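# Move long cardboard box from desk to counter

## Task

Pick up the long cardboard box on the desk and set it down on the counter located behind the shelving unit, with no part of it overhanging the counter's edge. The stacked cartons must stay undisturbed. The robot must not tip over or be left leaning, or the attempt fails. The box has to rest there on its own at the end; it does not count if the robot is still holding or propping it.

## Robot and tools

ROBOT. A simulated Hello Robot Stretch 4 with one arm. It has an omni-wheel base, a lift carriage on a vertical mast, an arm that telescopes straight forward, a wrist with yaw, pitch and roll joints, and a two-finger gripper. It stands about 1.6 m tall; the base outline reaches at most 0.23 m from the base origin. Loose objects may occasionally get nudged by outside forces.

FRAMES. Base frame: origin on the floor below the base centre, x ahead, y to the left, z up. hand_pose is reported in this frame and marks a point between the open fingertips; with all wrist joints at 0 its axes line up with the base frame. Its printed value may be somewhat wrong. The odometry frame is the base frame as it was when the scene began; base_odometry heading runs -3.142 to 3.142, positive to the left.

execute_actions. Argument "actions": a list holding one action or nothing (empty list just reports state and images). An action may contain "base", "joints" or both, plus optional "pace" and "contact_limits"; alternatively it is {"end_of_arm": "enable_torque"} alone, which re-powers any wrist or gripper motor that shut off, holding it where it sits. All motions in an action begin together and may finish at different moments.
- "base": exactly one key, each a relative offset from where the base last reported itself: translate_m (metres, forward positive, -2 to 2), strafe_m (metres sideways, left positive, -2 to 2), rotate_rad (radians on the spot, counter-clockwise seen from above positive, -3.2 to 3.2).
- "joints": a single object keyed by joint name, each value an absolute target: lift_m 0 to 1.2; arm_m 0 to 0.55 (extension); wrist_yaw_rad -1.134 to 4.276 (0 ahead, positive turns left, 3.14 stowed backward, over 3.4 the arm may block it); wrist_pitch_rad -1.117 to 4.259 (0 level, 1.57 pointing down); wrist_roll_rad -1.117 to 4.259 (0 keeps fingers level, positive turns clockwise viewed from behind); gripper_m -0.038 to 0.141 (fingertip gap in metres; negative squeezes tips together). Tolerances for done: lift and arm ±0.004, yaw and roll ±0.02, pitch ±0.05, gripper ±0.004.
- "pace": "slow", "default", "fast" or "max" (default if omitted). Base speed 0.1/0.3/0.4/0.6 m/s and turning 1/2/3/4 rad/s respectively; with lift_m above 0.2 at the start of a base move these are reduced, down to 0.3 m/s and 1 rad/s at lift 1.2.
- "contact_limits": {"arm_m": value} from 0 (gentlest) to 0.75 (firmest), default 0.5; the arm stops when it pushes harder.
- "cameras": list of head_camera, head_left_camera, head_right_camera, wrist_camera or all; omitted or null gives all, [] gives none.
No action runs beyond 15 s. Joint targets outside range are clipped and flagged; any unknown key or other bad value rejects the call entirely. A joint or base missing from an action may keep driving to its previous target without being reported. If a result shows a stop, the remaining motion, wait and finished_scene calls in that same reply are skipped.

wait: "seconds" 0 to 10; nothing new is commanded, returns state and images. zoom_image: "camera" plus "region" [x0, y0, x1, y1] in pixels from the image's top-left, at most 504 by 504, on that camera's latest full image. finished_scene: "scene" integer; ends it permanently and reports success, so only call it once the box sits stably.

RESULTS. base_status and joint_status: done (for the base, wheels turned the commanded amount even if slipping), off_target (resting short, may still push), contact_stop_at_<key> (hit something, now holds), limit_stop_at_<name> (built-in limit), time_out, torque_fault. After the stopping kinds the old target is dropped. on_its_own covers uncommanded behaviour; "held at" is the held target, not the position. A contact_stop leaves the lift, arm or wheels slack (slack lift may sag under load, slack wheels may roll). limit_stop_at_tilt means a lean over 6 degrees; lift, arm and wheels go slack until it eases. lidar_m: 12 horizontal distances in metres, 30 degree sectors, first straight ahead, counting counter-clockwise (4th left, 7th behind, 10th right); "-" is nothing seen or closer than 0.25 m; it senses from about 0.15 m up, so table tops register, and may miss glass, thin legs and things behind. wrist_depth_mm: 7x7 grid of median depths 100 to 2000 mm, top-left first, robot body visible. turned_by_wheels vs turned_by_imu differing by over about 0.1 rad hints at a collision or slip. base_tilt in degrees, forward and right positive, with a fixed bias up to 1.5. motor_effort: percent of maximum, positive toward higher joint values, bracket is the peak; biased and noisy. For wheel_0..2 positive pushes a right turn.

GRIPPER. Command a gap smaller than the object to grasp; going further below pulls it toward the wrist by up to a third of the difference, opening pushes it out. Neither the reading nor done proves a grasp; a firm squeeze at commanded values of 0 or more shows in gripper_m effort. Tips stuck on a surface: raise the lift.

CAUTIONS. Wrist motors shut off (torque_fault) when forced to their limit, e.g. gripper pressed into something or over about 2 kg held level; re-enable with end_of_arm. limit_stop_at_own_body can occur with pitch below -0.2 and roll below -0.4 or above 4; move away from the body. To unfold at the start, send lift_m 0.4 with wrist_yaw_rad 0. Turning or driving with over 1 kg held and arm_m above 0.2 risks tipping, more so at fast paces; steady pushing or pulling, especially high up or with high contact limits, can too. Avoid dropping, slamming, hard hits and heavy pushes. The robot keeps holding the last command while you think.

CAMERAS. head_camera (420x560 pinhole) on the mast top looking forward and down; turn the base to aim it. head_left_camera and head_right_camera (420x672 fisheye) beside it, looking more steeply down and showing base and arm. wrist_camera (616x392) behind the fingers, tips near the bottom of its image. Calibration gives K and T_world_to_cam, which maps base-frame points into each camera frame; values carry small errors, larger for the wrist camera.

Each tool is called after ">>>" as a command line: name --argument value for each argument, lists and objects as JSON in quotes; but a table of rows of numbers goes row by row, as --pt "numbers of a row", without its own name.

## Session

>>> execute_actions --actions '[]'

Scene clock: 0.00 s.
base_odometry: x=+0.000 y=+0.000 heading=+0.000 (m, m, rad; odometry frame)
turned_by_wheels: +0.000 (rad since the last result)
turned_by_imu: +0.000 (rad since the last result)
base_tilt: forward=+0.1 right=-0.3 (deg)
lidar_m: 0.71 0.96 1.88 1.92 1.15 1.08 1.12 1.86 1.82 1.01 0.73 0.65
base_status: not commanded
joint_positions: lift_m=+0.145 arm_m=+0.000 wrist_yaw_rad=+3.180 wrist_pitch_rad=+0.018 wrist_roll_rad=-0.020 gripper_m=+0.057
joint_status: not commanded
motor_effort: lift_m=+17 arm_m=+0 wrist_yaw_rad=-1 wrist_pitch_rad=-9 wrist_roll_rad=+0 gripper_m=-4 wheel_0=+0 wheel_1=+0 wheel_2=+0 (%)
hand_pose: x=-0.1203 y=+0.0762 z=+0.3179 quat_wxyz=(-0.019, -0.009, -0.010, +1.000) (m; base frame)
wrist_depth_mm: - - 144 - - 1863 1708 / - - 132 - - 1921 1708 / - - 134 256 - 1366 1138 / 148 133 142 - - 1863 1576 / 204 1983 - - - 1863 1661 / 209 1182 200 1499 1366 1708 1576 / 218 759 854 146 842 1098 1160
pictures: head_camera, head_left_camera, head_right_camera, wrist_camera
Images, in order (width x height): head_camera 420x560, head_left_camera 420x672, head_right_camera 420x672, wrist_camera 616x392.

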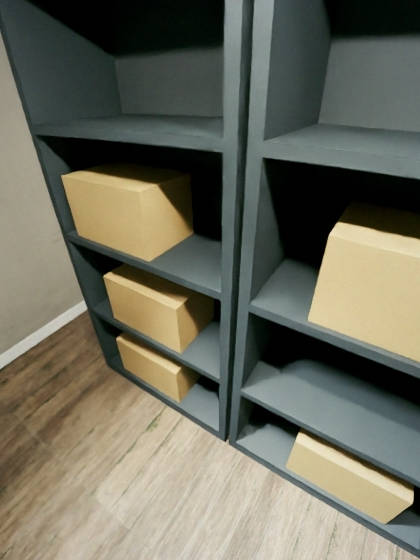

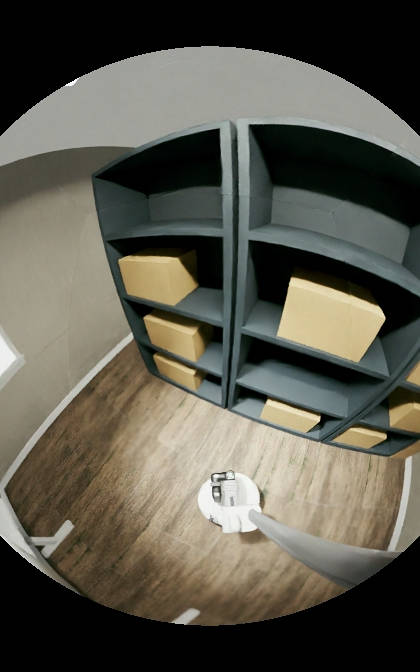

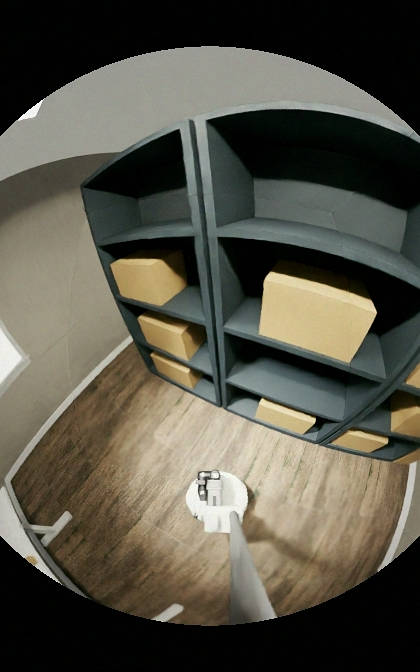

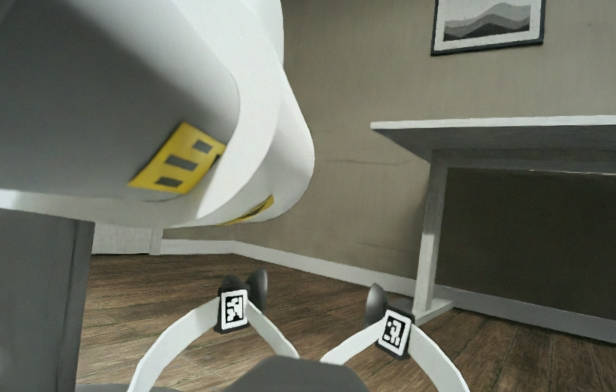

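>>> execute_actions --actions '[{"base":{"rotate_rad":2.62},"joints":{"lift_m":1.0}}]' --cameras '[]'

>>> execute_actions --actions '[{"base":{"translate_m":0.4},"joints":{"wrist_yaw_rad":0,"wrist_pitch_rad":1.57,"gripper_m":0.14}}]'

Scene clock: 6.90 s.
base_odometry: x=+0.000 y=+0.000 heading=+2.620 (m, m, rad; odometry frame)
turned_by_wheels: +2.620 (rad since the last result)
turned_by_imu: +2.608 (rad since the last result)
base_tilt: forward=+0.1 right=-0.3 (deg)
lidar_m: 1.07 1.16 1.87 1.81 1.04 0.73 0.67 0.69 0.98 1.87 1.92 1.11
base_status: done
joint_positions: lift_m=+1.000 arm_m=+0.000 wrist_yaw_rad=+3.180 wrist_pitch_rad=+0.019 wrist_roll_rad=-0.020 gripper_m=+0.057
joint_status: all done
motor_effort: lift_m=+23(25) arm_m=+0(0) wrist_yaw_rad=-1(0) wrist_pitch_rad=-8(8) wrist_roll_rad=+1(1) gripper_m=-3(4) wheel_0=+0(4) wheel_1=+0(5) wheel_2=-1(9) (%)
hand_pose: x=-0.1203 y=+0.0762 z=+1.1725 quat_wxyz=(-0.019, -0.009, -0.010, +1.000) (m; base frame)
wrist_depth_mm: - - 144 1229 1255 1138 809 / - - 133 1336 1308 1281 798 / - - 135 256 976 960 788 / 149 133 141 842 1308 1182 798 / 204 891 1042 842 831 1098 768 / 209 854 200 831 820 991 768 / 216 866 1281 147 1229 809 768
pictures: none
No camera images: the call's "cameras" was empty. Leave "cameras" out to get every camera's image.

Scene clock: 9.70 s.
base_odometry: x=-0.347 y=+0.199 heading=+2.620 (m, m, rad; odometry frame)
turned_by_wheels: +0.000 (rad since the last result)
turned_by_imu: +0.002 (rad since the last result)
base_tilt: forward=+0.1 right=-0.4 (deg)
lidar_m: 0.67 0.71 1.89 1.78 1.59 1.14 1.09 1.11 1.56 1.83 0.97 0.69
base_status: done
joint_positions: lift_m=+1.000 arm_m=+0.000 wrist_yaw_rad=+0.001 wrist_pitch_rad=+1.570 wrist_roll_rad=-0.020 gripper_m=+0.140
joint_status: all done
motor_effort: lift_m=+23(23) arm_m=+0(0) wrist_yaw_rad=-2(7) wrist_pitch_rad=-2(6) wrist_roll_rad=+1(1) gripper_m=-2(4) wheel_0=+0(5) wheel_1=+1(7) wheel_2=+3(9) (%)
hand_pose: x=+0.1715 y=-0.0874 z=+0.8893 quat_wxyz=(+0.707, -0.007, +0.707, +0.007) (m; base frame)
wrist_depth_mm: 1229 1229 1182 1160 1182 1160 1138 / 1205 1182 1182 1160 1160 1138 1138 / 1205 1160 1160 1160 1138 1138 1118 / 1160 1160 1160 1118 1138 1098 1098 / 1160 1138 931 917 1118 1098 1118 / 1182 1138 917 904 1118 1098 1078 / 1160 1160 1118 150 1098 1118 1060
pictures: head_camera, head_left_camera, head_right_camera, wrist_camera
camera_calibration (this result's frames):
wrist_camera: T_world_to_cam=[[0.162781, -0.986175, -0.0310032, -0.0853506], [-0.986097, -0.161544, -0.0389376, 0.25679], [0.0333909, 0.0369105, -0.998761, 1.10761], [0, 0, 0, 1]] pos_world=[0.230129, -0.0835702, 1.11359]
Images, in order (width x height): head_camera 420x560, head_left_camera 420x672, head_right_camera 420x672, wrist_camera 616x392.

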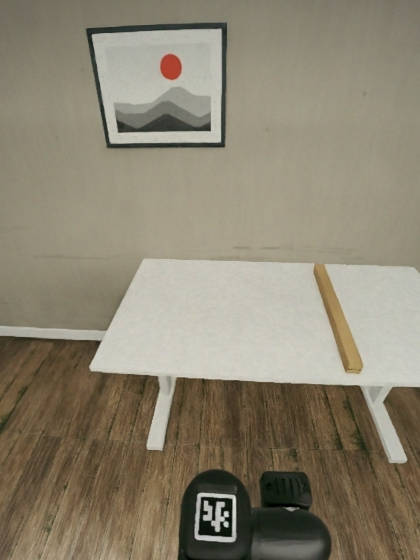

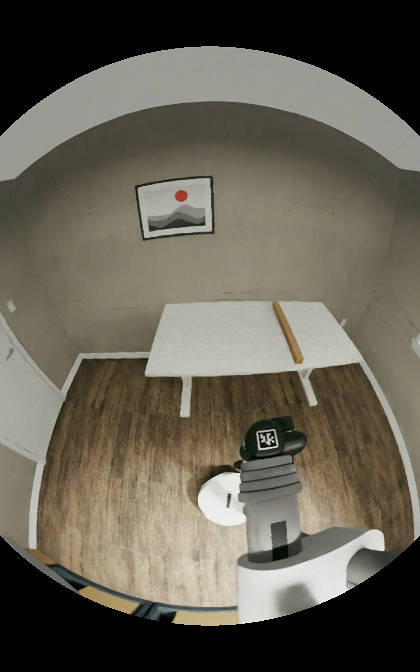

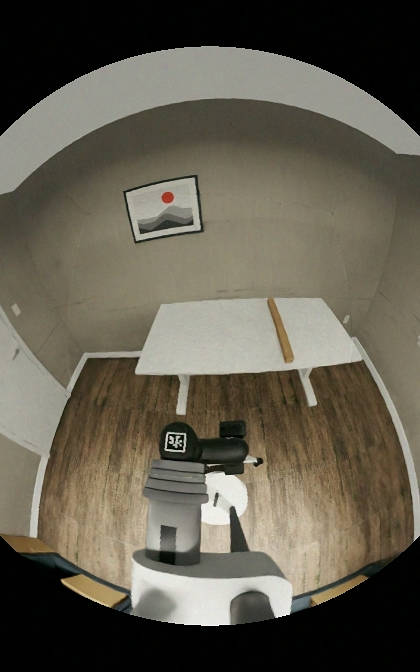

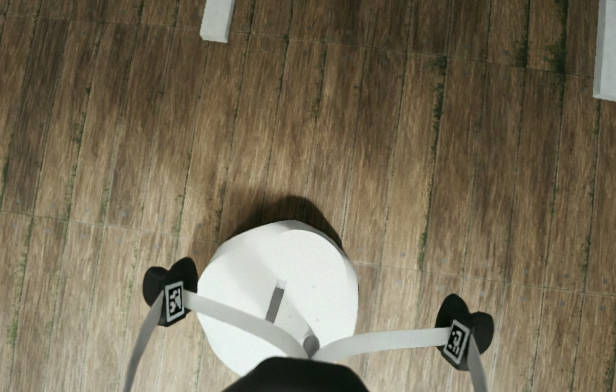

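>>> execute_actions --actions '[{"base":{"strafe_m":-0.38},"joints":{"arm_m":0.25}}]' --cameras '[]'

>>> execute_actions --actions '[{"base":{"translate_m":0.35},"joints":{"arm_m":0.5}}]'

Scene clock: 17.07 s.
base_odometry: x=-0.158 y=+0.529 heading=+2.620 (m, m, rad; odometry frame)
turned_by_wheels: +0.000 (rad since the last result)
turned_by_imu: +0.000 (rad since the last result)
base_tilt: forward=+0.2 right=-0.3 (deg)
lidar_m: 0.67 0.75 1.02 2.19 1.61 1.13 1.06 1.12 1.56 1.44 1.51 0.76
base_status: done
joint_positions: lift_m=+1.000 arm_m=+0.249 wrist_yaw_rad=+0.000 wrist_pitch_rad=+1.570 wrist_roll_rad=-0.020 gripper_m=+0.140
joint_status: all done
motor_effort: lift_m=+23(23) arm_m=+7(9) wrist_yaw_rad=-1(2) wrist_pitch_rad=-2(2) wrist_roll_rad=+1(1) gripper_m=+1(1) wheel_0=-2(6) wheel_1=+1(6) wheel_2=+1(5) (%)
hand_pose: x=+0.4199 y=-0.0874 z=+0.8893 quat_wxyz=(+0.707, -0.007, +0.707, +0.007) (m; base frame)
wrist_depth_mm: 1205 1182 1205 1160 404 402 397 / 1205 1182 1205 1182 1138 1138 1118 / 1205 1182 1160 1118 1160 1138 1138 / 1205 1182 1182 1118 1138 1098 1098 / 1138 1160 1160 1138 1138 1118 1098 / 1182 1138 960 1118 1078 1098 1078 / 1160 1138 917 150 1098 1060 1098
pictures: none
No camera images: the call's "cameras" was empty. Leave "cameras" out to get every camera's image.

Scene clock: 19.73 s.
base_odometry: x=-0.461 y=+0.703 heading=+2.620 (m, m, rad; odometry frame)
turned_by_wheels: +0.000 (rad since the last result)
turned_by_imu: +0.001 (rad since the last result)
base_tilt: forward=+0.2 right=-0.3 (deg)
lidar_m: 0.33 0.31 0.51 2.20 2.08 1.50 1.43 1.50 1.52 1.44 0.48 0.34
base_status: done
joint_positions: lift_m=+1.000 arm_m=+0.499 wrist_yaw_rad=+0.000 wrist_pitch_rad=+1.570 wrist_roll_rad=-0.020 gripper_m=+0.140
joint_status: all done
motor_effort: lift_m=+23(23) arm_m=+7(7) wrist_yaw_rad=-1(1) wrist_pitch_rad=-3(1) wrist_roll_rad=+1(1) gripper_m=-2(1) wheel_0=-1(2) wheel_1=+0(5) wheel_2=+2(10) (%)
hand_pose: x=+0.6699 y=-0.0874 z=+0.8893 quat_wxyz=(+0.707, -0.007, +0.707, +0.007) (m; base frame)
wrist_depth_mm: 424 418 415 410 379 404 399 / 421 415 410 407 402 399 394 / 413 413 410 404 397 394 392 / 410 404 404 399 394 392 387 / 407 407 399 343 392 389 384 / 404 399 394 342 387 384 379 / 402 397 392 150 384 379 375
pictures: head_camera, head_left_camera, head_right_camera, wrist_camera
camera_calibration (this result's frames):
wrist_camera: T_world_to_cam=[[0.162286, -0.986258, -0.030972, -0.166174], [-0.986171, -0.161043, -0.0391272, 0.748463], [0.0336017, 0.0368936, -0.998754, 1.09083], [0, 0, 0, 1]] pos_world=[0.728427, -0.0836, 1.11361]
Images, in order (width x height): head_camera 420x560, head_left_camera 420x672, head_right_camera 420x672, wrist_camera 616x392.

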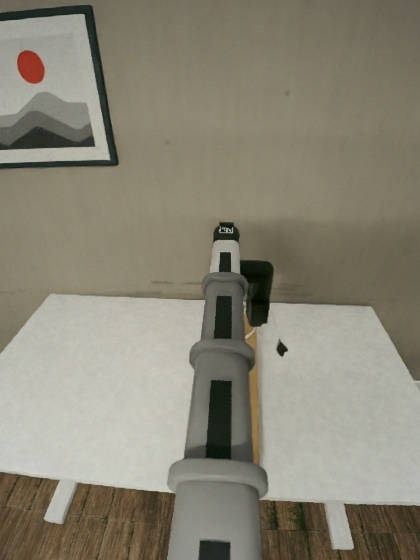

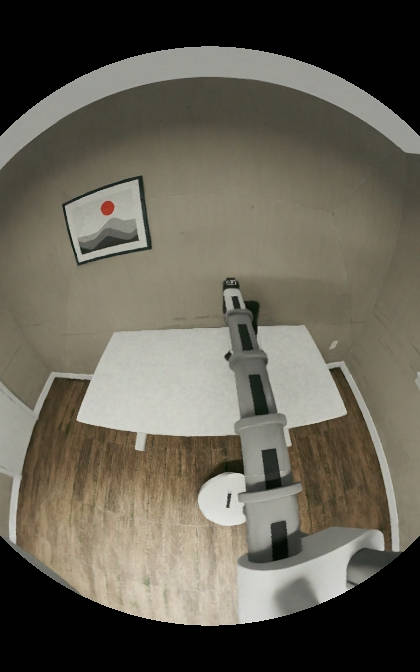

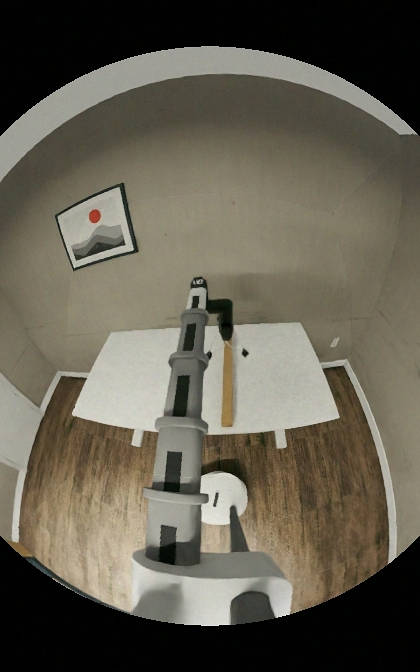

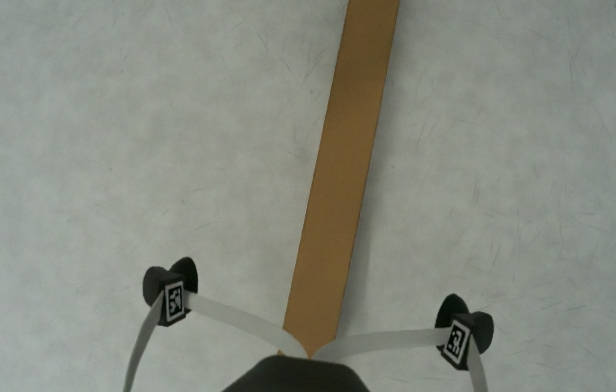

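>>> execute_actions --actions '[{"base":{"strafe_m":-0.012},"joints":{"arm_m":0.515,"lift_m":0.87,"gripper_m":0.1}}]' --cameras '["wrist_camera","head_right_camera"]'

>>> execute_actions --actions '[{"joints":{"gripper_m":0.0}}]' --cameras '["wrist_camera"]'

>>> execute_actions --actions '[{"joints":{"lift_m":0.95}}]' --cameras '["wrist_camera","head_right_camera"]'

Scene clock: 32.63 s.
base_odometry: x=-0.455 y=+0.714 heading=+2.620 (m, m, rad; odometry frame)
turned_by_wheels: +0.000 (rad since the last result)
turned_by_imu: +0.001 (rad since the last result)
base_tilt: forward=+0.1 right=-0.3 (deg)
lidar_m: 0.31 0.36 0.49 2.22 2.09 1.54 1.43 1.49 1.51 1.43 0.48 0.36
base_status: done
joint_positions: lift_m=+0.870 arm_m=+0.514 wrist_yaw_rad=+0.000 wrist_pitch_rad=+1.570 wrist_roll_rad=-0.020 gripper_m=+0.100
joint_status: all done
motor_effort: lift_m=+13(22) arm_m=+7(8) wrist_yaw_rad=-1(2) wrist_pitch_rad=-1(2) wrist_roll_rad=+0(1) gripper_m=-3(0) wheel_0=+0(4) wheel_1=-1(4) wheel_2=+0(3) (%)
hand_pose: x=+0.6848 y=-0.0874 z=+0.7602 quat_wxyz=(+0.707, -0.007, +0.707, +0.007) (m; base frame)
wrist_depth_mm: 285 282 281 273 247 268 267 / 282 279 276 222 268 267 264 / 279 276 273 220 266 264 262 / 278 273 272 217 264 263 260 / 274 272 268 216 262 260 258 / 272 270 200 213 260 256 255 / 267 268 263 148 256 254 252
pictures: head_right_camera, wrist_camera
camera_calibration (this result's frames):
wrist_camera: T_world_to_cam=[[0.162281, -0.986258, -0.0310008, -0.172573], [-0.986178, -0.161043, -0.0389523, 0.758004], [0.0334245, 0.0368936, -0.99876, 0.961426], [0, 0, 0, 1]] pos_world=[0.743397, -0.0836, 0.98441]
Images, in order (width x height): head_right_camera 420x672, wrist_camera 616x392.

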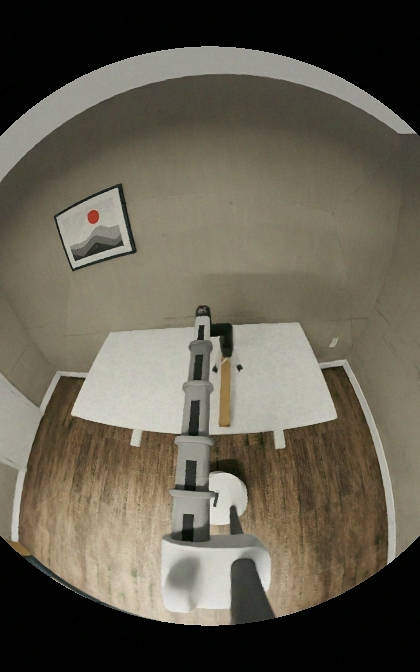

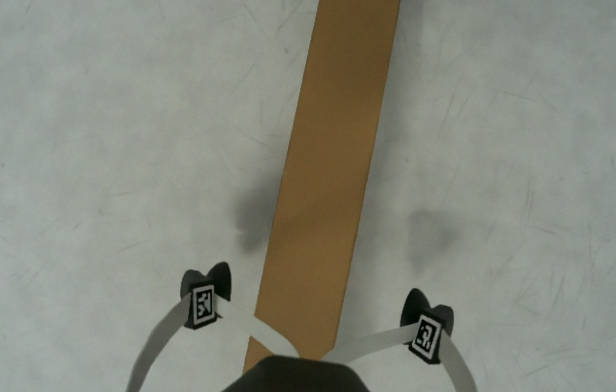

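Scene clock: 34.43 s.
base_odometry: x=-0.455 y=+0.714 heading=+2.620 (m, m, rad; odometry frame)
turned_by_wheels: +0.000 (rad since the last result)
turned_by_imu: +0.000 (rad since the last result)
base_tilt: forward=+0.1 right=-0.4 (deg)
lidar_m: 0.32 0.37 0.49 2.21 2.10 1.52 1.44 1.48 1.47 1.44 0.50 0.34
base_status: not commanded
joint_positions: lift_m=+0.870 arm_m=+0.514 wrist_yaw_rad=+0.000 wrist_pitch_rad=+1.570 wrist_roll_rad=-0.020 gripper_m=+0.001
joint_status: all done
motor_effort: lift_m=+13(13) arm_m=+7(7) wrist_yaw_rad=-1(2) wrist_pitch_rad=+0(3) wrist_roll_rad=+0(1) gripper_m=-25(25) wheel_0=+0(0) wheel_1=-1(1) wheel_2=+0(0) (%)
hand_pose: x=+0.6848 y=-0.0874 z=+0.7602 quat_wxyz=(+0.707, -0.007, +0.707, +0.007) (m; base frame)
wrist_depth_mm: 286 282 279 274 209 271 267 / 281 279 274 209 207 267 263 / 278 276 272 206 266 264 263 / 276 273 271 204 263 262 260 / 274 271 267 201 263 259 257 / 271 268 188 200 209 258 255 / 270 266 264 197 183 253 253
pictures: wrist_camera
camera_calibration (this result's frames):
wrist_camera: T_world_to_cam=[[0.162281, -0.986258, -0.0310008, -0.172573], [-0.986178, -0.161043, -0.0389525, 0.758005], [0.0334248, 0.0368936, -0.99876, 0.961426], [0, 0, 0, 1]] pos_world=[0.743398, -0.0836001, 0.98441]
Images, in order (width x height): wrist_camera 616x392.

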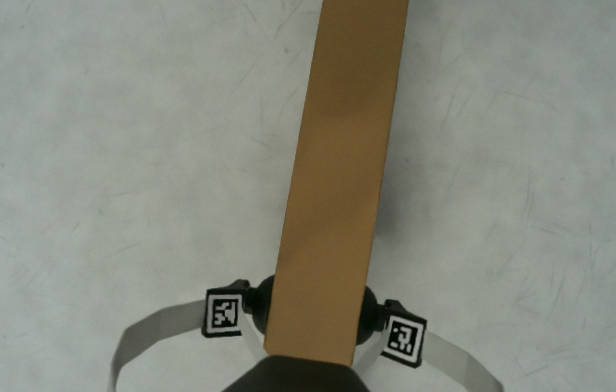

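Scene clock: 35.73 s.
base_odometry: x=-0.455 y=+0.714 heading=+2.620 (m, m, rad; odometry frame)
turned_by_wheels: +0.000 (rad since the last result)
turned_by_imu: +0.000 (rad since the last result)
base_tilt: forward=+0.1 right=-0.3 (deg)
lidar_m: 0.32 0.35 0.50 2.22 2.09 1.48 1.44 1.49 1.51 1.41 0.50 0.36
base_status: not commanded
joint_positions: lift_m=+0.950 arm_m=+0.514 wrist_yaw_rad=+0.000 wrist_pitch_rad=+1.570 wrist_roll_rad=-0.020 gripper_m=+0.001
joint_status: all done
motor_effort: lift_m=+23(25) arm_m=+7(7) wrist_yaw_rad=-1(1) wrist_pitch_rad=-1(0) wrist_roll_rad=+1(1) gripper_m=-25(27) wheel_0=+0(0) wheel_1=-1(1) wheel_2=+0(0) (%)
hand_pose: x=+0.6848 y=-0.0874 z=+0.8393 quat_wxyz=(+0.707, -0.007, +0.707, +0.007) (m; base frame)
wrist_depth_mm: 370 364 362 355 210 351 345 / 366 364 359 209 207 347 343 / 364 359 355 206 343 345 340 / 359 355 351 204 343 340 338 / 355 353 347 202 342 340 336 / 353 349 187 199 210 334 332 / 349 343 342 197 183 330 329
pictures: head_right_camera, wrist_camera
camera_calibration (this result's frames):
wrist_camera: T_world_to_cam=[[0.162281, -0.986258, -0.0310008, -0.170119], [-0.986178, -0.161043, -0.0389524, 0.76109], [0.0334246, 0.0368936, -0.99876, 1.04048], [0, 0, 0, 1]] pos_world=[0.7434, -0.0836, 1.06356]
Images, in order (width x height): head_right_camera 420x672, wrist_camera 616x392.

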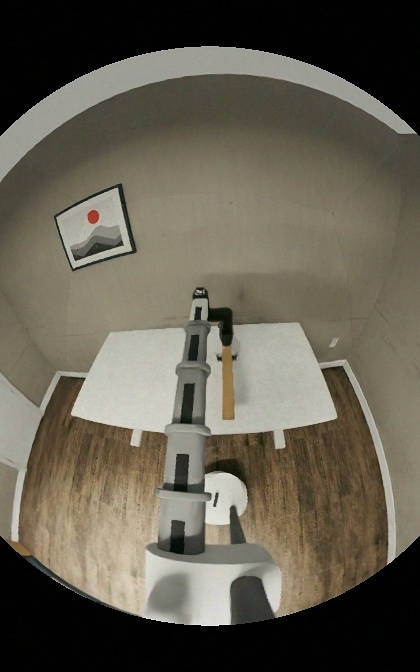

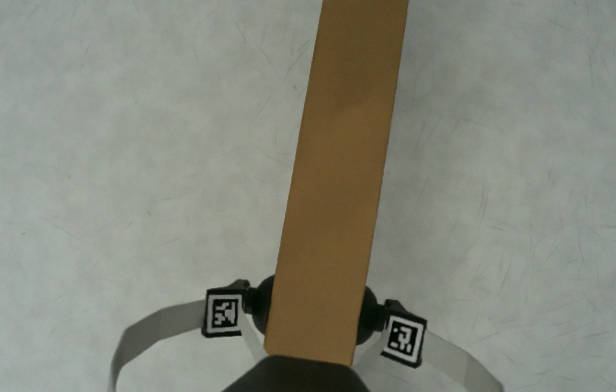

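>>> execute_actions --actions '[{"base":{"translate_m":-0.3},"joints":{"arm_m":0.2,"lift_m":1.1}}]' --cameras '[]'

>>> execute_actions --actions '[{"base":{"rotate_rad":-3.16}}]' --cameras '[]'

>>> execute_actions --actions '[{"base":{"strafe_m":1.0}}]'

Scene clock: 42.90 s.
base_odometry: x=-0.195 y=+0.564 heading=+2.620 (m, m, rad; odometry frame)
turned_by_wheels: +0.000 (rad since the last result)
turned_by_imu: +0.001 (rad since the last result)
base_tilt: forward=+0.1 right=-0.4 (deg)
lidar_m: 0.26 0.64 0.94 2.22 1.66 1.18 1.12 1.17 1.56 1.43 1.52 0.25
base_status: done
joint_positions: lift_m=+1.100 arm_m=+0.201 wrist_yaw_rad=+0.000 wrist_pitch_rad=+1.570 wrist_roll_rad=-0.020 gripper_m=+0.001
joint_status: all done
motor_effort: lift_m=+23(24) arm_m=-7(8) wrist_yaw_rad=-1(1) wrist_pitch_rad=+0(3) wrist_roll_rad=+1(1) gripper_m=-24(25) wheel_0=+1(7) wheel_1=+1(6) wheel_2=+0(9) (%)
hand_pose: x=+0.3723 y=-0.0874 z=+0.9893 quat_wxyz=(+0.707, -0.007, +0.707, +0.007) (m; base frame)
wrist_depth_mm: 1308 535 521 517 209 504 504 / 1308 1308 1281 209 207 508 496 / 1336 1281 1255 206 1255 1229 1229 / 1281 1281 1255 204 1229 1229 1205 / 1308 1281 1255 202 1205 1229 1205 / 1229 1255 188 200 209 1205 1205 / 1255 1205 1008 197 183 1182 1182
pictures: none
No camera images: the call's "cameras" was empty. Leave "cameras" out to get every camera's image.

Scene clock: 46.60 s.
base_odometry: x=-0.195 y=+0.564 heading=-0.540 (m, m, rad; odometry frame)
turned_by_wheels: -3.160 (rad since the last result)
turned_by_imu: -3.143 (rad since the last result)
base_tilt: forward=+0.2 right=-0.3 (deg)
lidar_m: 0.25 1.18 1.56 1.46 1.48 0.66 0.64 0.68 0.89 2.20 1.65 0.25
base_status: done
joint_positions: lift_m=+1.100 arm_m=+0.201 wrist_yaw_rad=+0.000 wrist_pitch_rad=+1.570 wrist_roll_rad=-0.020 gripper_m=+0.001
joint_status: not commanded
motor_effort: lift_m=+22(23) arm_m=-7(7) wrist_yaw_rad=-2(3) wrist_pitch_rad=-1(1) wrist_roll_rad=+1(1) gripper_m=-25(25) wheel_0=+0(1) wheel_1=+1(8) wheel_2=+0(8) (%)
hand_pose: x=+0.3724 y=-0.0874 z=+0.9894 quat_wxyz=(+0.707, -0.007, +0.707, +0.007) (m; base frame)
wrist_depth_mm: 1366 1336 1281 1255 208 1255 1229 / 1308 1308 1308 209 207 1255 1229 / 1281 1336 1281 206 1229 1205 1205 / 1281 1281 1255 204 1205 1205 1205 / 1255 1281 1255 201 1229 1205 1205 / 1255 1281 188 200 210 1205 1182 / 1229 1255 1008 196 184 1182 1182
pictures: none
No camera images: the call's "cameras" was empty. Leave "cameras" out to get every camera's image.

Scene clock: 51.27 s.
base_odometry: x=+0.319 y=+1.422 heading=-0.540 (m, m, rad; odometry frame)
turned_by_wheels: +0.000 (rad since the last result)
turned_by_imu: +0.002 (rad since the last result)
base_tilt: forward=+0.1 right=-0.4 (deg)
lidar_m: 0.26 0.70 0.49 0.44 0.48 0.65 1.43 0.73 0.91 3.18 1.61 0.25
base_status: done
joint_positions: lift_m=+1.100 arm_m=+0.201 wrist_yaw_rad=+0.000 wrist_pitch_rad=+1.570 wrist_roll_rad=-0.020 gripper_m=+0.001
joint_status: not commanded
motor_effort: lift_m=+22(21) arm_m=-7(7) wrist_yaw_rad=-1(1) wrist_pitch_rad=-1(2) wrist_roll_rad=+1(1) gripper_m=-25(24) wheel_0=+1(11) wheel_1=-1(9) wheel_2=+0(0) (%)
hand_pose: x=+0.3724 y=-0.0874 z=+0.9894 quat_wxyz=(+0.707, -0.007, +0.707, +0.007) (m; base frame)
wrist_depth_mm: 750 1042 1308 1308 211 1229 1229 / 759 1060 1308 209 208 1255 1229 / 788 1118 1255 206 1255 1205 1205 / 809 1138 1255 204 1255 1229 1205 / 820 1182 1255 201 1182 1205 1205 / 831 1078 188 200 209 1229 1205 / 878 1118 1008 197 184 1182 1160
pictures: head_camera, head_left_camera, head_right_camera, wrist_camera
camera_calibration (this result's frames):
wrist_camera: T_world_to_cam=[[0.162417, -0.986235, -0.0310016, -0.114811], [-0.986156, -0.16118, -0.0389478, 0.458797], [0.0334149, 0.0368982, -0.99876, 1.20088], [0, 0, 0, 1]] pos_world=[0.430965, -0.0835919, 1.2137]
Images, in order (width x height): head_camera 420x560, head_left_camera 420x672, head_right_camera 420x672, wrist_camera 616x392.

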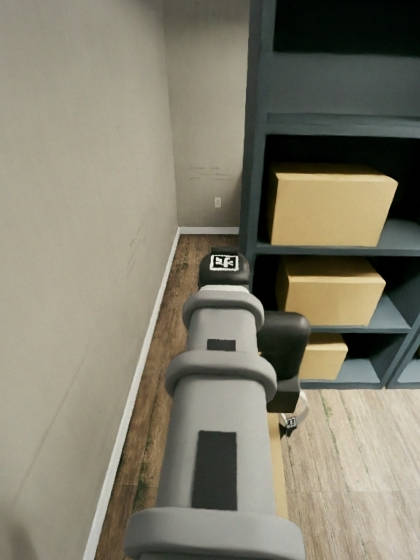

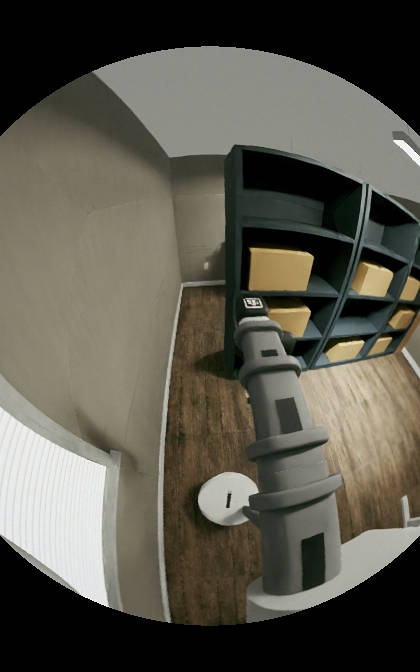

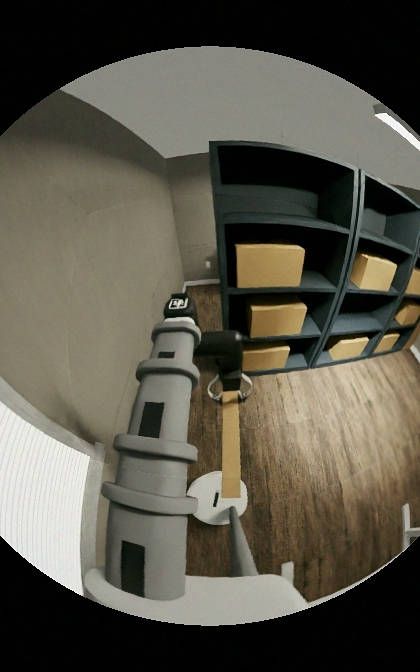

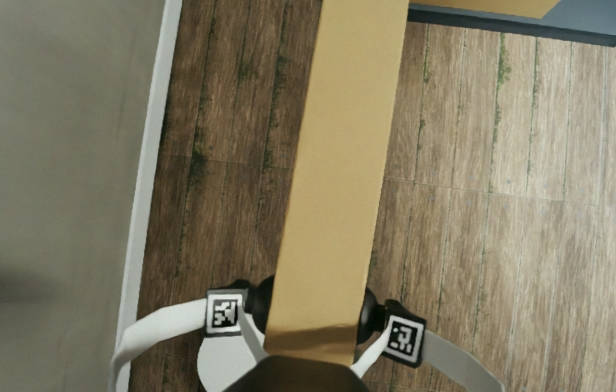

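>>> execute_actions --actions '[{"base":{"rotate_rad":0.03}}]' --cameras '[]'

>>> execute_actions --actions '[{"base":{"strafe_m":0.157}}]' --cameras '[]'

>>> execute_actions --actions '[{"base":{"translate_m":0.8}}]'

Scene clock: 59.73 s.
base_odometry: x=+0.319 y=+1.422 heading=-0.510 (m, m, rad; odometry frame)
turned_by_wheels: +0.030 (rad since the last result)
turned_by_imu: +0.031 (rad since the last result)
base_tilt: forward=+0.1 right=-0.3 (deg)
lidar_m: 0.25 0.69 0.44 0.43 0.48 0.69 1.40 0.74 0.96 3.20 1.56 0.25
base_status: done
joint_positions: lift_m=+1.100 arm_m=+0.201 wrist_yaw_rad=+0.000 wrist_pitch_rad=+1.570 wrist_roll_rad=-0.020 gripper_m=+0.001
joint_status: not commanded
motor_effort: lift_m=+22(21) arm_m=-7(7) wrist_yaw_rad=-1(1) wrist_pitch_rad=-1(1) wrist_roll_rad=+1(1) gripper_m=-25(27) wheel_0=-2(1) wheel_1=-1(4) wheel_2=+1(5) (%)
hand_pose: x=+0.3724 y=-0.0874 z=+0.9894 quat_wxyz=(+0.707, -0.007, +0.707, +0.007) (m; base frame)
wrist_depth_mm: 723 991 1281 1255 208 1255 1182 / 732 1042 1281 209 207 1255 1229 / 768 1098 1308 206 1229 1229 1205 / 788 1138 1281 204 1205 1205 1229 / 809 1138 1255 201 1205 1229 1182 / 842 1098 188 199 209 1182 1182 / 878 1098 1008 197 183 1160 1160
pictures: none
No camera images: the call's "cameras" was empty. Leave "cameras" out to get every camera's image.

Scene clock: 61.50 s.
base_odometry: x=+0.395 y=+1.559 heading=-0.510 (m, m, rad; odometry frame)
turned_by_wheels: +0.000 (rad since the last result)
turned_by_imu: +0.001 (rad since the last result)
base_tilt: forward=+0.2 right=-0.3 (deg)
lidar_m: 0.25 0.46 0.32 0.29 0.31 0.46 1.37 0.83 0.97 3.34 1.60 0.25
base_status: done
joint_positions: lift_m=+1.100 arm_m=+0.201 wrist_yaw_rad=+0.000 wrist_pitch_rad=+1.570 wrist_roll_rad=-0.020 gripper_m=+0.001
joint_status: not commanded
motor_effort: lift_m=+21(21) arm_m=-7(7) wrist_yaw_rad=-1(1) wrist_pitch_rad=+1(2) wrist_roll_rad=+1(0) gripper_m=-25(25) wheel_0=+2(8) wheel_1=-1(4) wheel_2=+1(0) (%)
hand_pose: x=+0.3724 y=-0.0874 z=+0.9894 quat_wxyz=(+0.707, -0.007, +0.707, +0.007) (m; base frame)
wrist_depth_mm: 525 732 1205 1308 209 1255 1160 / 539 768 1308 210 207 1255 1229 / 559 798 1255 206 1229 1205 1205 / 569 831 1255 204 1205 1205 1182 / 591 866 1229 202 1205 1205 1182 / 603 798 187 200 210 1160 1182 / 640 820 1008 198 184 1205 1160
pictures: none
No camera images: the call's "cameras" was empty. Leave "cameras" out to get every camera's image.

Scene clock: 65.67 s.
base_odometry: x=+1.094 y=+1.169 heading=-0.510 (m, m, rad; odometry frame)
turned_by_wheels: +0.000 (rad since the last result)
turned_by_imu: +0.003 (rad since the last result)
base_tilt: forward=+0.2 right=-0.3 (deg)
lidar_m: 0.26 0.45 0.34 0.31 0.33 0.50 1.23 1.55 2.09 1.22 0.44 0.25
base_status: done
joint_positions: lift_m=+1.100 arm_m=+0.201 wrist_yaw_rad=+0.000 wrist_pitch_rad=+1.570 wrist_roll_rad=-0.020 gripper_m=+0.001
joint_status: not commanded
motor_effort: lift_m=+22(22) arm_m=-7(7) wrist_yaw_rad=-1(2) wrist_pitch_rad=+2(1) wrist_roll_rad=+1(1) gripper_m=-24(24) wheel_0=+0(6) wheel_1=-1(1) wheel_2=+0(6) (%)
hand_pose: x=+0.3724 y=-0.0874 z=+0.9894 quat_wxyz=(+0.707, -0.007, +0.707, +0.007) (m; base frame)
wrist_depth_mm: 521 723 1182 1308 209 530 340 / 535 759 1255 209 207 500 330 / 554 788 1255 206 732 477 320 / 574 820 1255 204 759 452 309 / 585 866 1255 202 741 427 296 / 609 798 188 200 209 407 283 / 621 820 1025 197 184 349 278
pictures: head_camera, head_left_camera, head_right_camera, wrist_camera
camera_calibration (this result's frames):
wrist_camera: T_world_to_cam=[[0.162419, -0.986235, -0.0309893, -0.114826], [-0.986153, -0.16118, -0.0390225, 0.458884], [0.0334905, 0.0368982, -0.998758, 1.20085], [0, 0, 0, 1]] pos_world=[0.430963, -0.0835919, 1.2137]
Images, in order (width x height): head_camera 420x560, head_left_camera 420x672, head_right_camera 420x672, wrist_camera 616x392.

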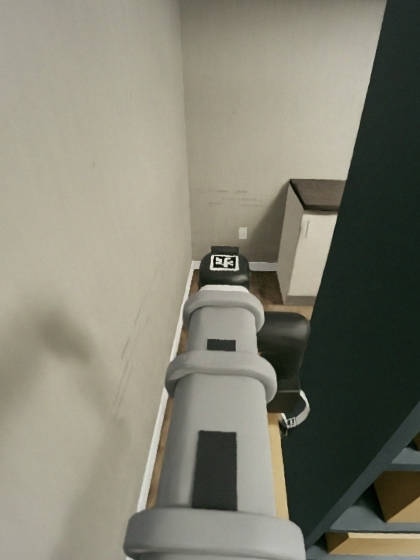

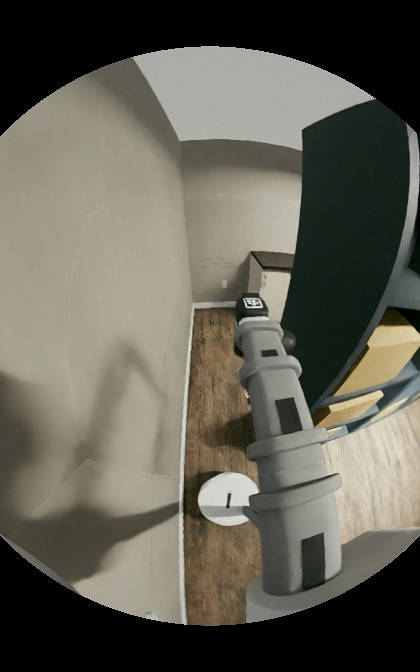

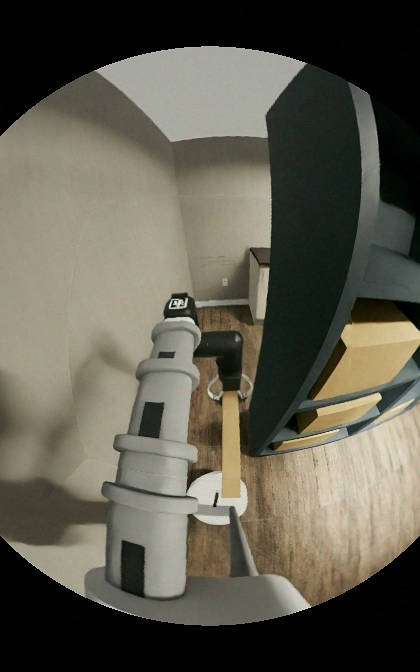

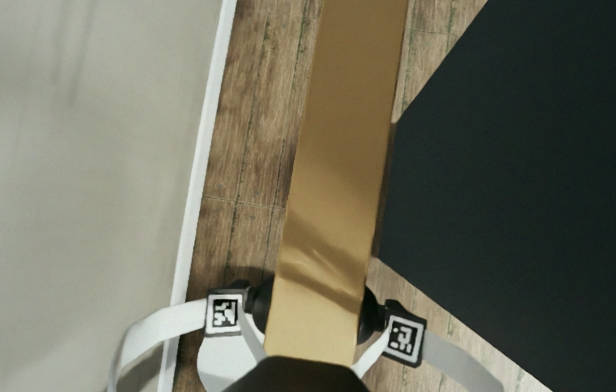

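>>> execute_actions --actions '[{"base":{"translate_m":1.2},"joints":{"lift_m":1.18}}]'

Scene clock: 75.00 s.
base_odometry: x=+2.141 y=+0.584 heading=-0.510 (m, m, rad; odometry frame)
turned_by_wheels: +0.000 (rad since the last result)
turned_by_imu: +0.005 (rad since the last result)
base_tilt: forward=+0.1 right=-0.3 (deg)
lidar_m: 0.25 0.44 0.33 0.30 0.33 0.45 1.36 0.46 0.55 1.66 0.92 0.25
base_status: done
joint_positions: lift_m=+1.180 arm_m=+0.201 wrist_yaw_rad=+0.000 wrist_pitch_rad=+1.570 wrist_roll_rad=-0.020 gripper_m=+0.001
joint_status: all done
motor_effort: lift_m=+22(24) arm_m=-7(7) wrist_yaw_rad=-2(1) wrist_pitch_rad=+0(2) wrist_roll_rad=+0(1) gripper_m=-25(25) wheel_0=-1(5) wheel_1=-1(4) wheel_2=+0(8) (%)
hand_pose: x=+0.3724 y=-0.0874 z=+1.0694 quat_wxyz=(+0.707, -0.007, +0.707, +0.007) (m; base frame)
wrist_depth_mm: 512 707 1205 1366 208 1160 723 / 521 750 1281 208 208 1098 707 / 535 778 1366 206 1308 1138 842 / 559 809 1308 204 1308 1308 1308 / 574 854 1336 201 1308 1308 1281 / 585 788 187 200 209 1255 1281 / 615 798 1098 197 183 1255 1255
pictures: head_camera, head_left_camera, head_right_camera, wrist_camera
camera_calibration (this result's frames):
wrist_camera: T_world_to_cam=[[0.162419, -0.986235, -0.0309895, -0.112348], [-0.986153, -0.16118, -0.0390211, 0.461991], [0.0334891, 0.0368982, -0.998758, 1.28066], [0, 0, 0, 1]] pos_world=[0.430953, -0.0835919, 1.29362]
Images, in order (width x height): head_camera 420x560, head_left_camera 420x672, head_right_camera 420x672, wrist_camera 616x392.

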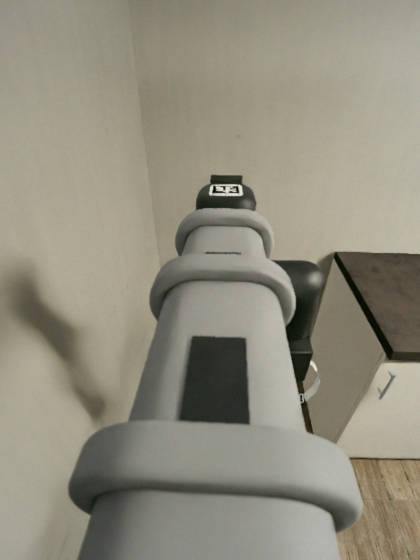

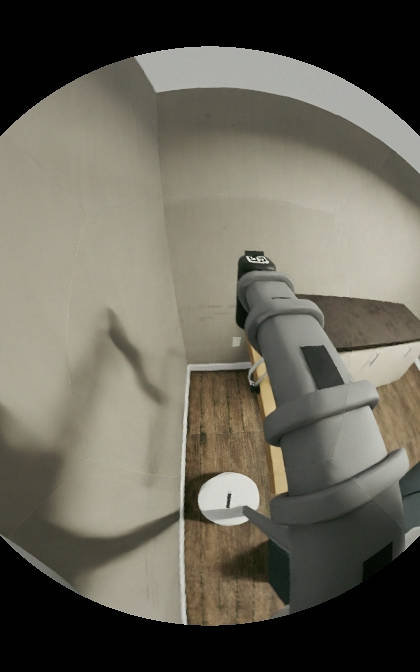

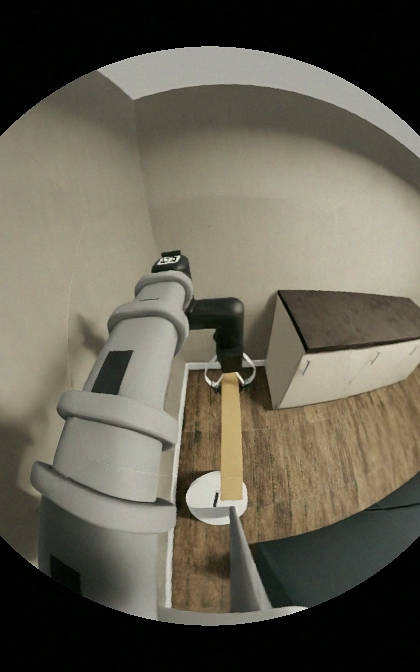

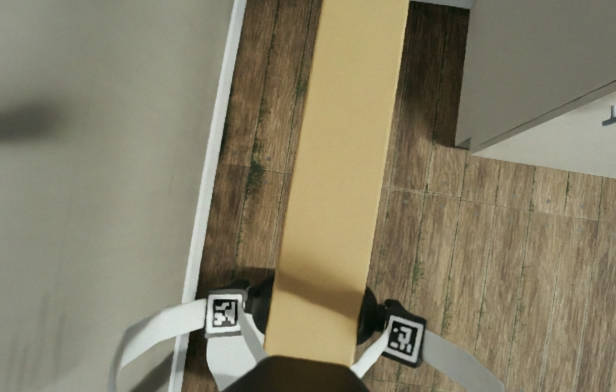

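Counter front is at x≈0.68, left end y≈-0.5.

>>> execute_actions --actions '[{"base":{"strafe_m":-0.9},"joints":{"arm_m":0.5}}]' --cameras '[]'

>>> execute_actions --actions '[{"base":{"translate_m":0.2},"joints":{"wrist_roll_rad":1.55}}]'

Scene clock: 82.50 s.
base_odometry: x=+1.702 y=-0.202 heading=-0.510 (m, m, rad; odometry frame)
turned_by_wheels: +0.000 (rad since the last result)
turned_by_imu: +0.000 (rad since the last result)
base_tilt: forward=+0.1 right=-0.3 (deg)
lidar_m: 0.32 0.67 1.29 1.23 0.61 0.42 0.40 0.43 0.59 1.66 0.89 0.34
base_status: done
joint_positions: lift_m=+1.180 arm_m=+0.499 wrist_yaw_rad=+0.000 wrist_pitch_rad=+1.570 wrist_roll_rad=-0.020 gripper_m=+0.001
joint_status: all done
motor_effort: lift_m=+22(23) arm_m=+7(7) wrist_yaw_rad=-1(2) wrist_pitch_rad=-1(1) wrist_roll_rad=+0(1) gripper_m=-26(26) wheel_0=-2(7) wheel_1=-1(6) wheel_2=-1(1) (%)
hand_pose: x=+0.6698 y=-0.0874 z=+1.0694 quat_wxyz=(+0.707, -0.007, +0.707, +0.007) (m; base frame)
wrist_depth_mm: 413 410 402 402 209 392 387 / 413 407 397 209 206 387 384 / 404 399 397 206 384 382 382 / 402 397 394 204 382 382 379 / 1336 1308 392 202 384 375 377 / 1336 1308 187 200 210 1255 373 / 1336 1366 1308 197 184 1255 1255
pictures: none
No camera images: the call's "cameras" was empty. Leave "cameras" out to get every camera's image.

Scene clock: 84.57 s.
base_odometry: x=+1.877 y=-0.299 heading=-0.510 (m, m, rad; odometry frame)
turned_by_wheels: +0.000 (rad since the last result)
turned_by_imu: +0.001 (rad since the last result)
base_tilt: forward=+0.2 right=-0.4 (deg)
lidar_m: 0.43 0.45 1.28 1.22 1.27 0.64 0.59 0.63 0.88 2.49 0.62 0.47
base_status: done
joint_positions: lift_m=+1.180 arm_m=+0.499 wrist_yaw_rad=+0.000 wrist_pitch_rad=+1.570 wrist_roll_rad=+1.550 gripper_m=+0.001
joint_status: all done
motor_effort: lift_m=+23(23) arm_m=+7(7) wrist_yaw_rad=-1(2) wrist_pitch_rad=+2(0) wrist_roll_rad=+2(6) gripper_m=-25(25) wheel_0=+0(6) wheel_1=+0(6) wheel_2=+2(9) (%)
hand_pose: x=+0.6699 y=-0.0874 z=+1.0694 quat_wxyz=(+0.505, +0.495, +0.505, -0.494) (m; base frame)
wrist_depth_mm: 413 413 404 399 209 384 1308 / 410 404 397 208 208 379 1308 / 410 402 397 206 384 382 1308 / 404 399 397 204 379 379 1255 / 402 394 392 202 379 375 1025 / 399 397 187 199 209 373 1060 / 397 387 384 197 184 368 1160
pictures: head_camera, head_left_camera, head_right_camera, wrist_camera
camera_calibration (this result's frames):
wrist_camera: T_world_to_cam=[[-0.985992, -0.163729, -0.0318193, 0.681412], [-0.162484, 0.985963, -0.0384131, 0.303248], [0.037662, -0.0327049, -0.998755, 1.26182], [0, 0, 0, 1]] pos_world=[0.673618, -0.146157, 1.29358]
Images, in order (width x height): head_camera 420x560, head_left_camera 420x672, head_right_camera 420x672, wrist_camera 616x392.

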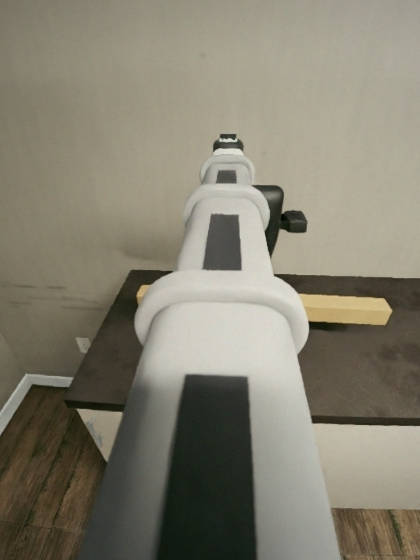

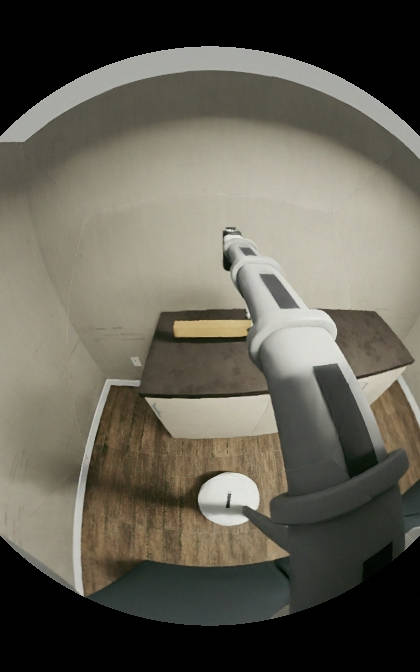

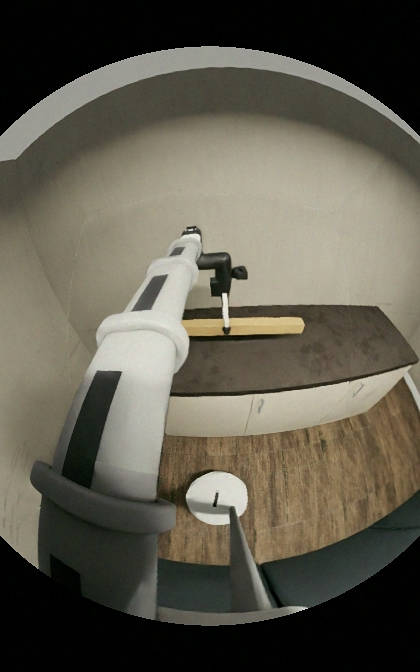

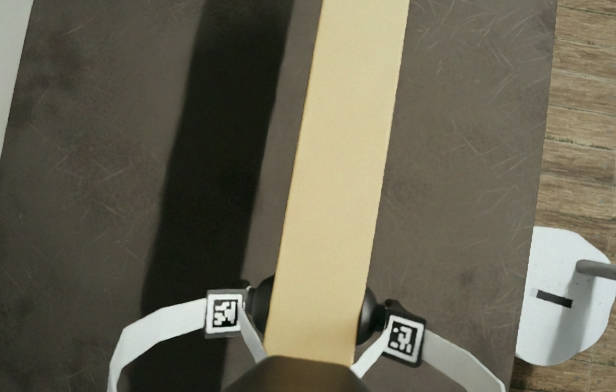

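Depth 388→267: lower by ~0.12.

>>> execute_actions --actions '[{"joints":{"lift_m":1.057}}]' --cameras '[]'

>>> execute_actions --actions '[{"joints":{"gripper_m":0.1}}]' --cameras '[]'

>>> execute_actions --actions '[{"joints":{"lift_m":1.13}}]' --cameras '["head_camera"]'

>>> finished_scene --scene 1

Scene clock: 92.20 s.
base_odometry: x=+1.877 y=-0.299 heading=-0.510 (m, m, rad; odometry frame)
turned_by_wheels: +0.000 (rad since the last result)
turned_by_imu: +0.001 (rad since the last result)
base_tilt: forward=+0.1 right=-0.3 (deg)
lidar_m: 0.42 0.47 1.26 1.21 1.28 0.66 0.60 0.62 0.89 2.48 0.62 0.45
base_status: not commanded
joint_positions: lift_m=+1.057 arm_m=+0.499 wrist_yaw_rad=+0.000 wrist_pitch_rad=+1.570 wrist_roll_rad=+1.550 gripper_m=+0.001
joint_status: all done
motor_effort: lift_m=+13(22) arm_m=+7(7) wrist_yaw_rad=-1(1) wrist_pitch_rad=-3(2) wrist_roll_rad=+2(2) gripper_m=-24(25) wheel_0=+0(0) wheel_1=+0(0) wheel_2=+2(2) (%)
hand_pose: x=+0.6699 y=-0.0874 z=+0.9471 quat_wxyz=(+0.505, +0.495, +0.505, -0.494) (m; base frame)
wrist_depth_mm: 282 278 274 271 208 263 258 / 281 276 272 208 207 260 258 / 278 274 270 206 262 260 256 / 276 272 267 203 259 257 254 / 273 268 266 201 257 254 253 / 272 267 188 199 209 253 251 / 268 265 263 198 184 250 248
pictures: none
No camera images: the call's "cameras" was empty. Leave "cameras" out to get every camera's image.

Scene clock: 94.00 s.
base_odometry: x=+1.877 y=-0.299 heading=-0.510 (m, m, rad; odometry frame)
turned_by_wheels: +0.000 (rad since the last result)
turned_by_imu: +0.000 (rad since the last result)
base_tilt: forward=+0.1 right=-0.3 (deg)
lidar_m: 0.42 0.46 1.27 1.22 1.27 0.63 0.60 0.63 0.88 2.49 0.61 0.46
base_status: not commanded
joint_positions: lift_m=+1.057 arm_m=+0.499 wrist_yaw_rad=+0.000 wrist_pitch_rad=+1.570 wrist_roll_rad=+1.550 gripper_m=+0.100
joint_status: all done
motor_effort: lift_m=+13(13) arm_m=+7(7) wrist_yaw_rad=-1(2) wrist_pitch_rad=-1(1) wrist_roll_rad=+1(2) gripper_m=-1(25) wheel_0=+0(0) wheel_1=+0(0) wheel_2=+2(2) (%)
hand_pose: x=+0.6699 y=-0.0874 z=+0.9471 quat_wxyz=(+0.505, +0.495, +0.505, -0.494) (m; base frame)
wrist_depth_mm: 282 278 276 271 217 262 260 / 279 276 272 268 262 260 258 / 277 273 270 216 260 259 256 / 277 272 268 213 259 256 254 / 274 271 266 212 259 255 252 / 271 268 200 211 256 252 250 / 270 266 263 147 253 250 249
pictures: none
No camera images: the call's "cameras" was empty. Leave "cameras" out to get every camera's image.

Scene clock: 95.27 s.
base_odometry: x=+1.877 y=-0.299 heading=-0.510 (m, m, rad; odometry frame)
turned_by_wheels: +0.000 (rad since the last result)
turned_by_imu: +0.000 (rad since the last result)
base_tilt: forward=+0.1 right=-0.3 (deg)
lidar_m: 0.44 0.45 1.26 1.20 1.28 0.62 0.61 0.61 0.88 2.49 0.62 0.45
base_status: not commanded
joint_positions: lift_m=+1.130 arm_m=+0.499 wrist_yaw_rad=+0.000 wrist_pitch_rad=+1.570 wrist_roll_rad=+1.550 gripper_m=+0.100
joint_status: all done
motor_effort: lift_m=+23(24) arm_m=+7(7) wrist_yaw_rad=-1(2) wrist_pitch_rad=-2(1) wrist_roll_rad=+2(2) gripper_m=-2(3) wheel_0=+0(0) wheel_1=+0(0) wheel_2=+2(2) (%)
hand_pose: x=+0.6699 y=-0.0874 z=+1.0193 quat_wxyz=(+0.505, +0.495, +0.505, -0.494) (m; base frame)
wrist_depth_mm: 359 355 349 347 338 334 332 / 357 353 349 342 336 334 329 / 353 351 345 340 334 330 327 / 353 347 342 289 332 327 325 / 349 345 342 285 330 325 325 / 347 342 200 283 327 320 976 / 343 338 338 148 324 319 1008
pictures: head_camera
Images, in order (width x height): head_camera 420x560.

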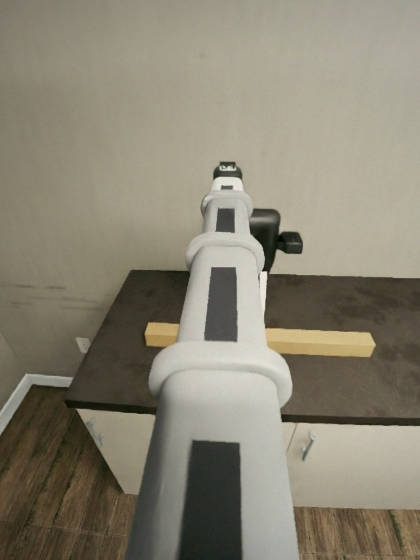

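The scene is finished: the task was done.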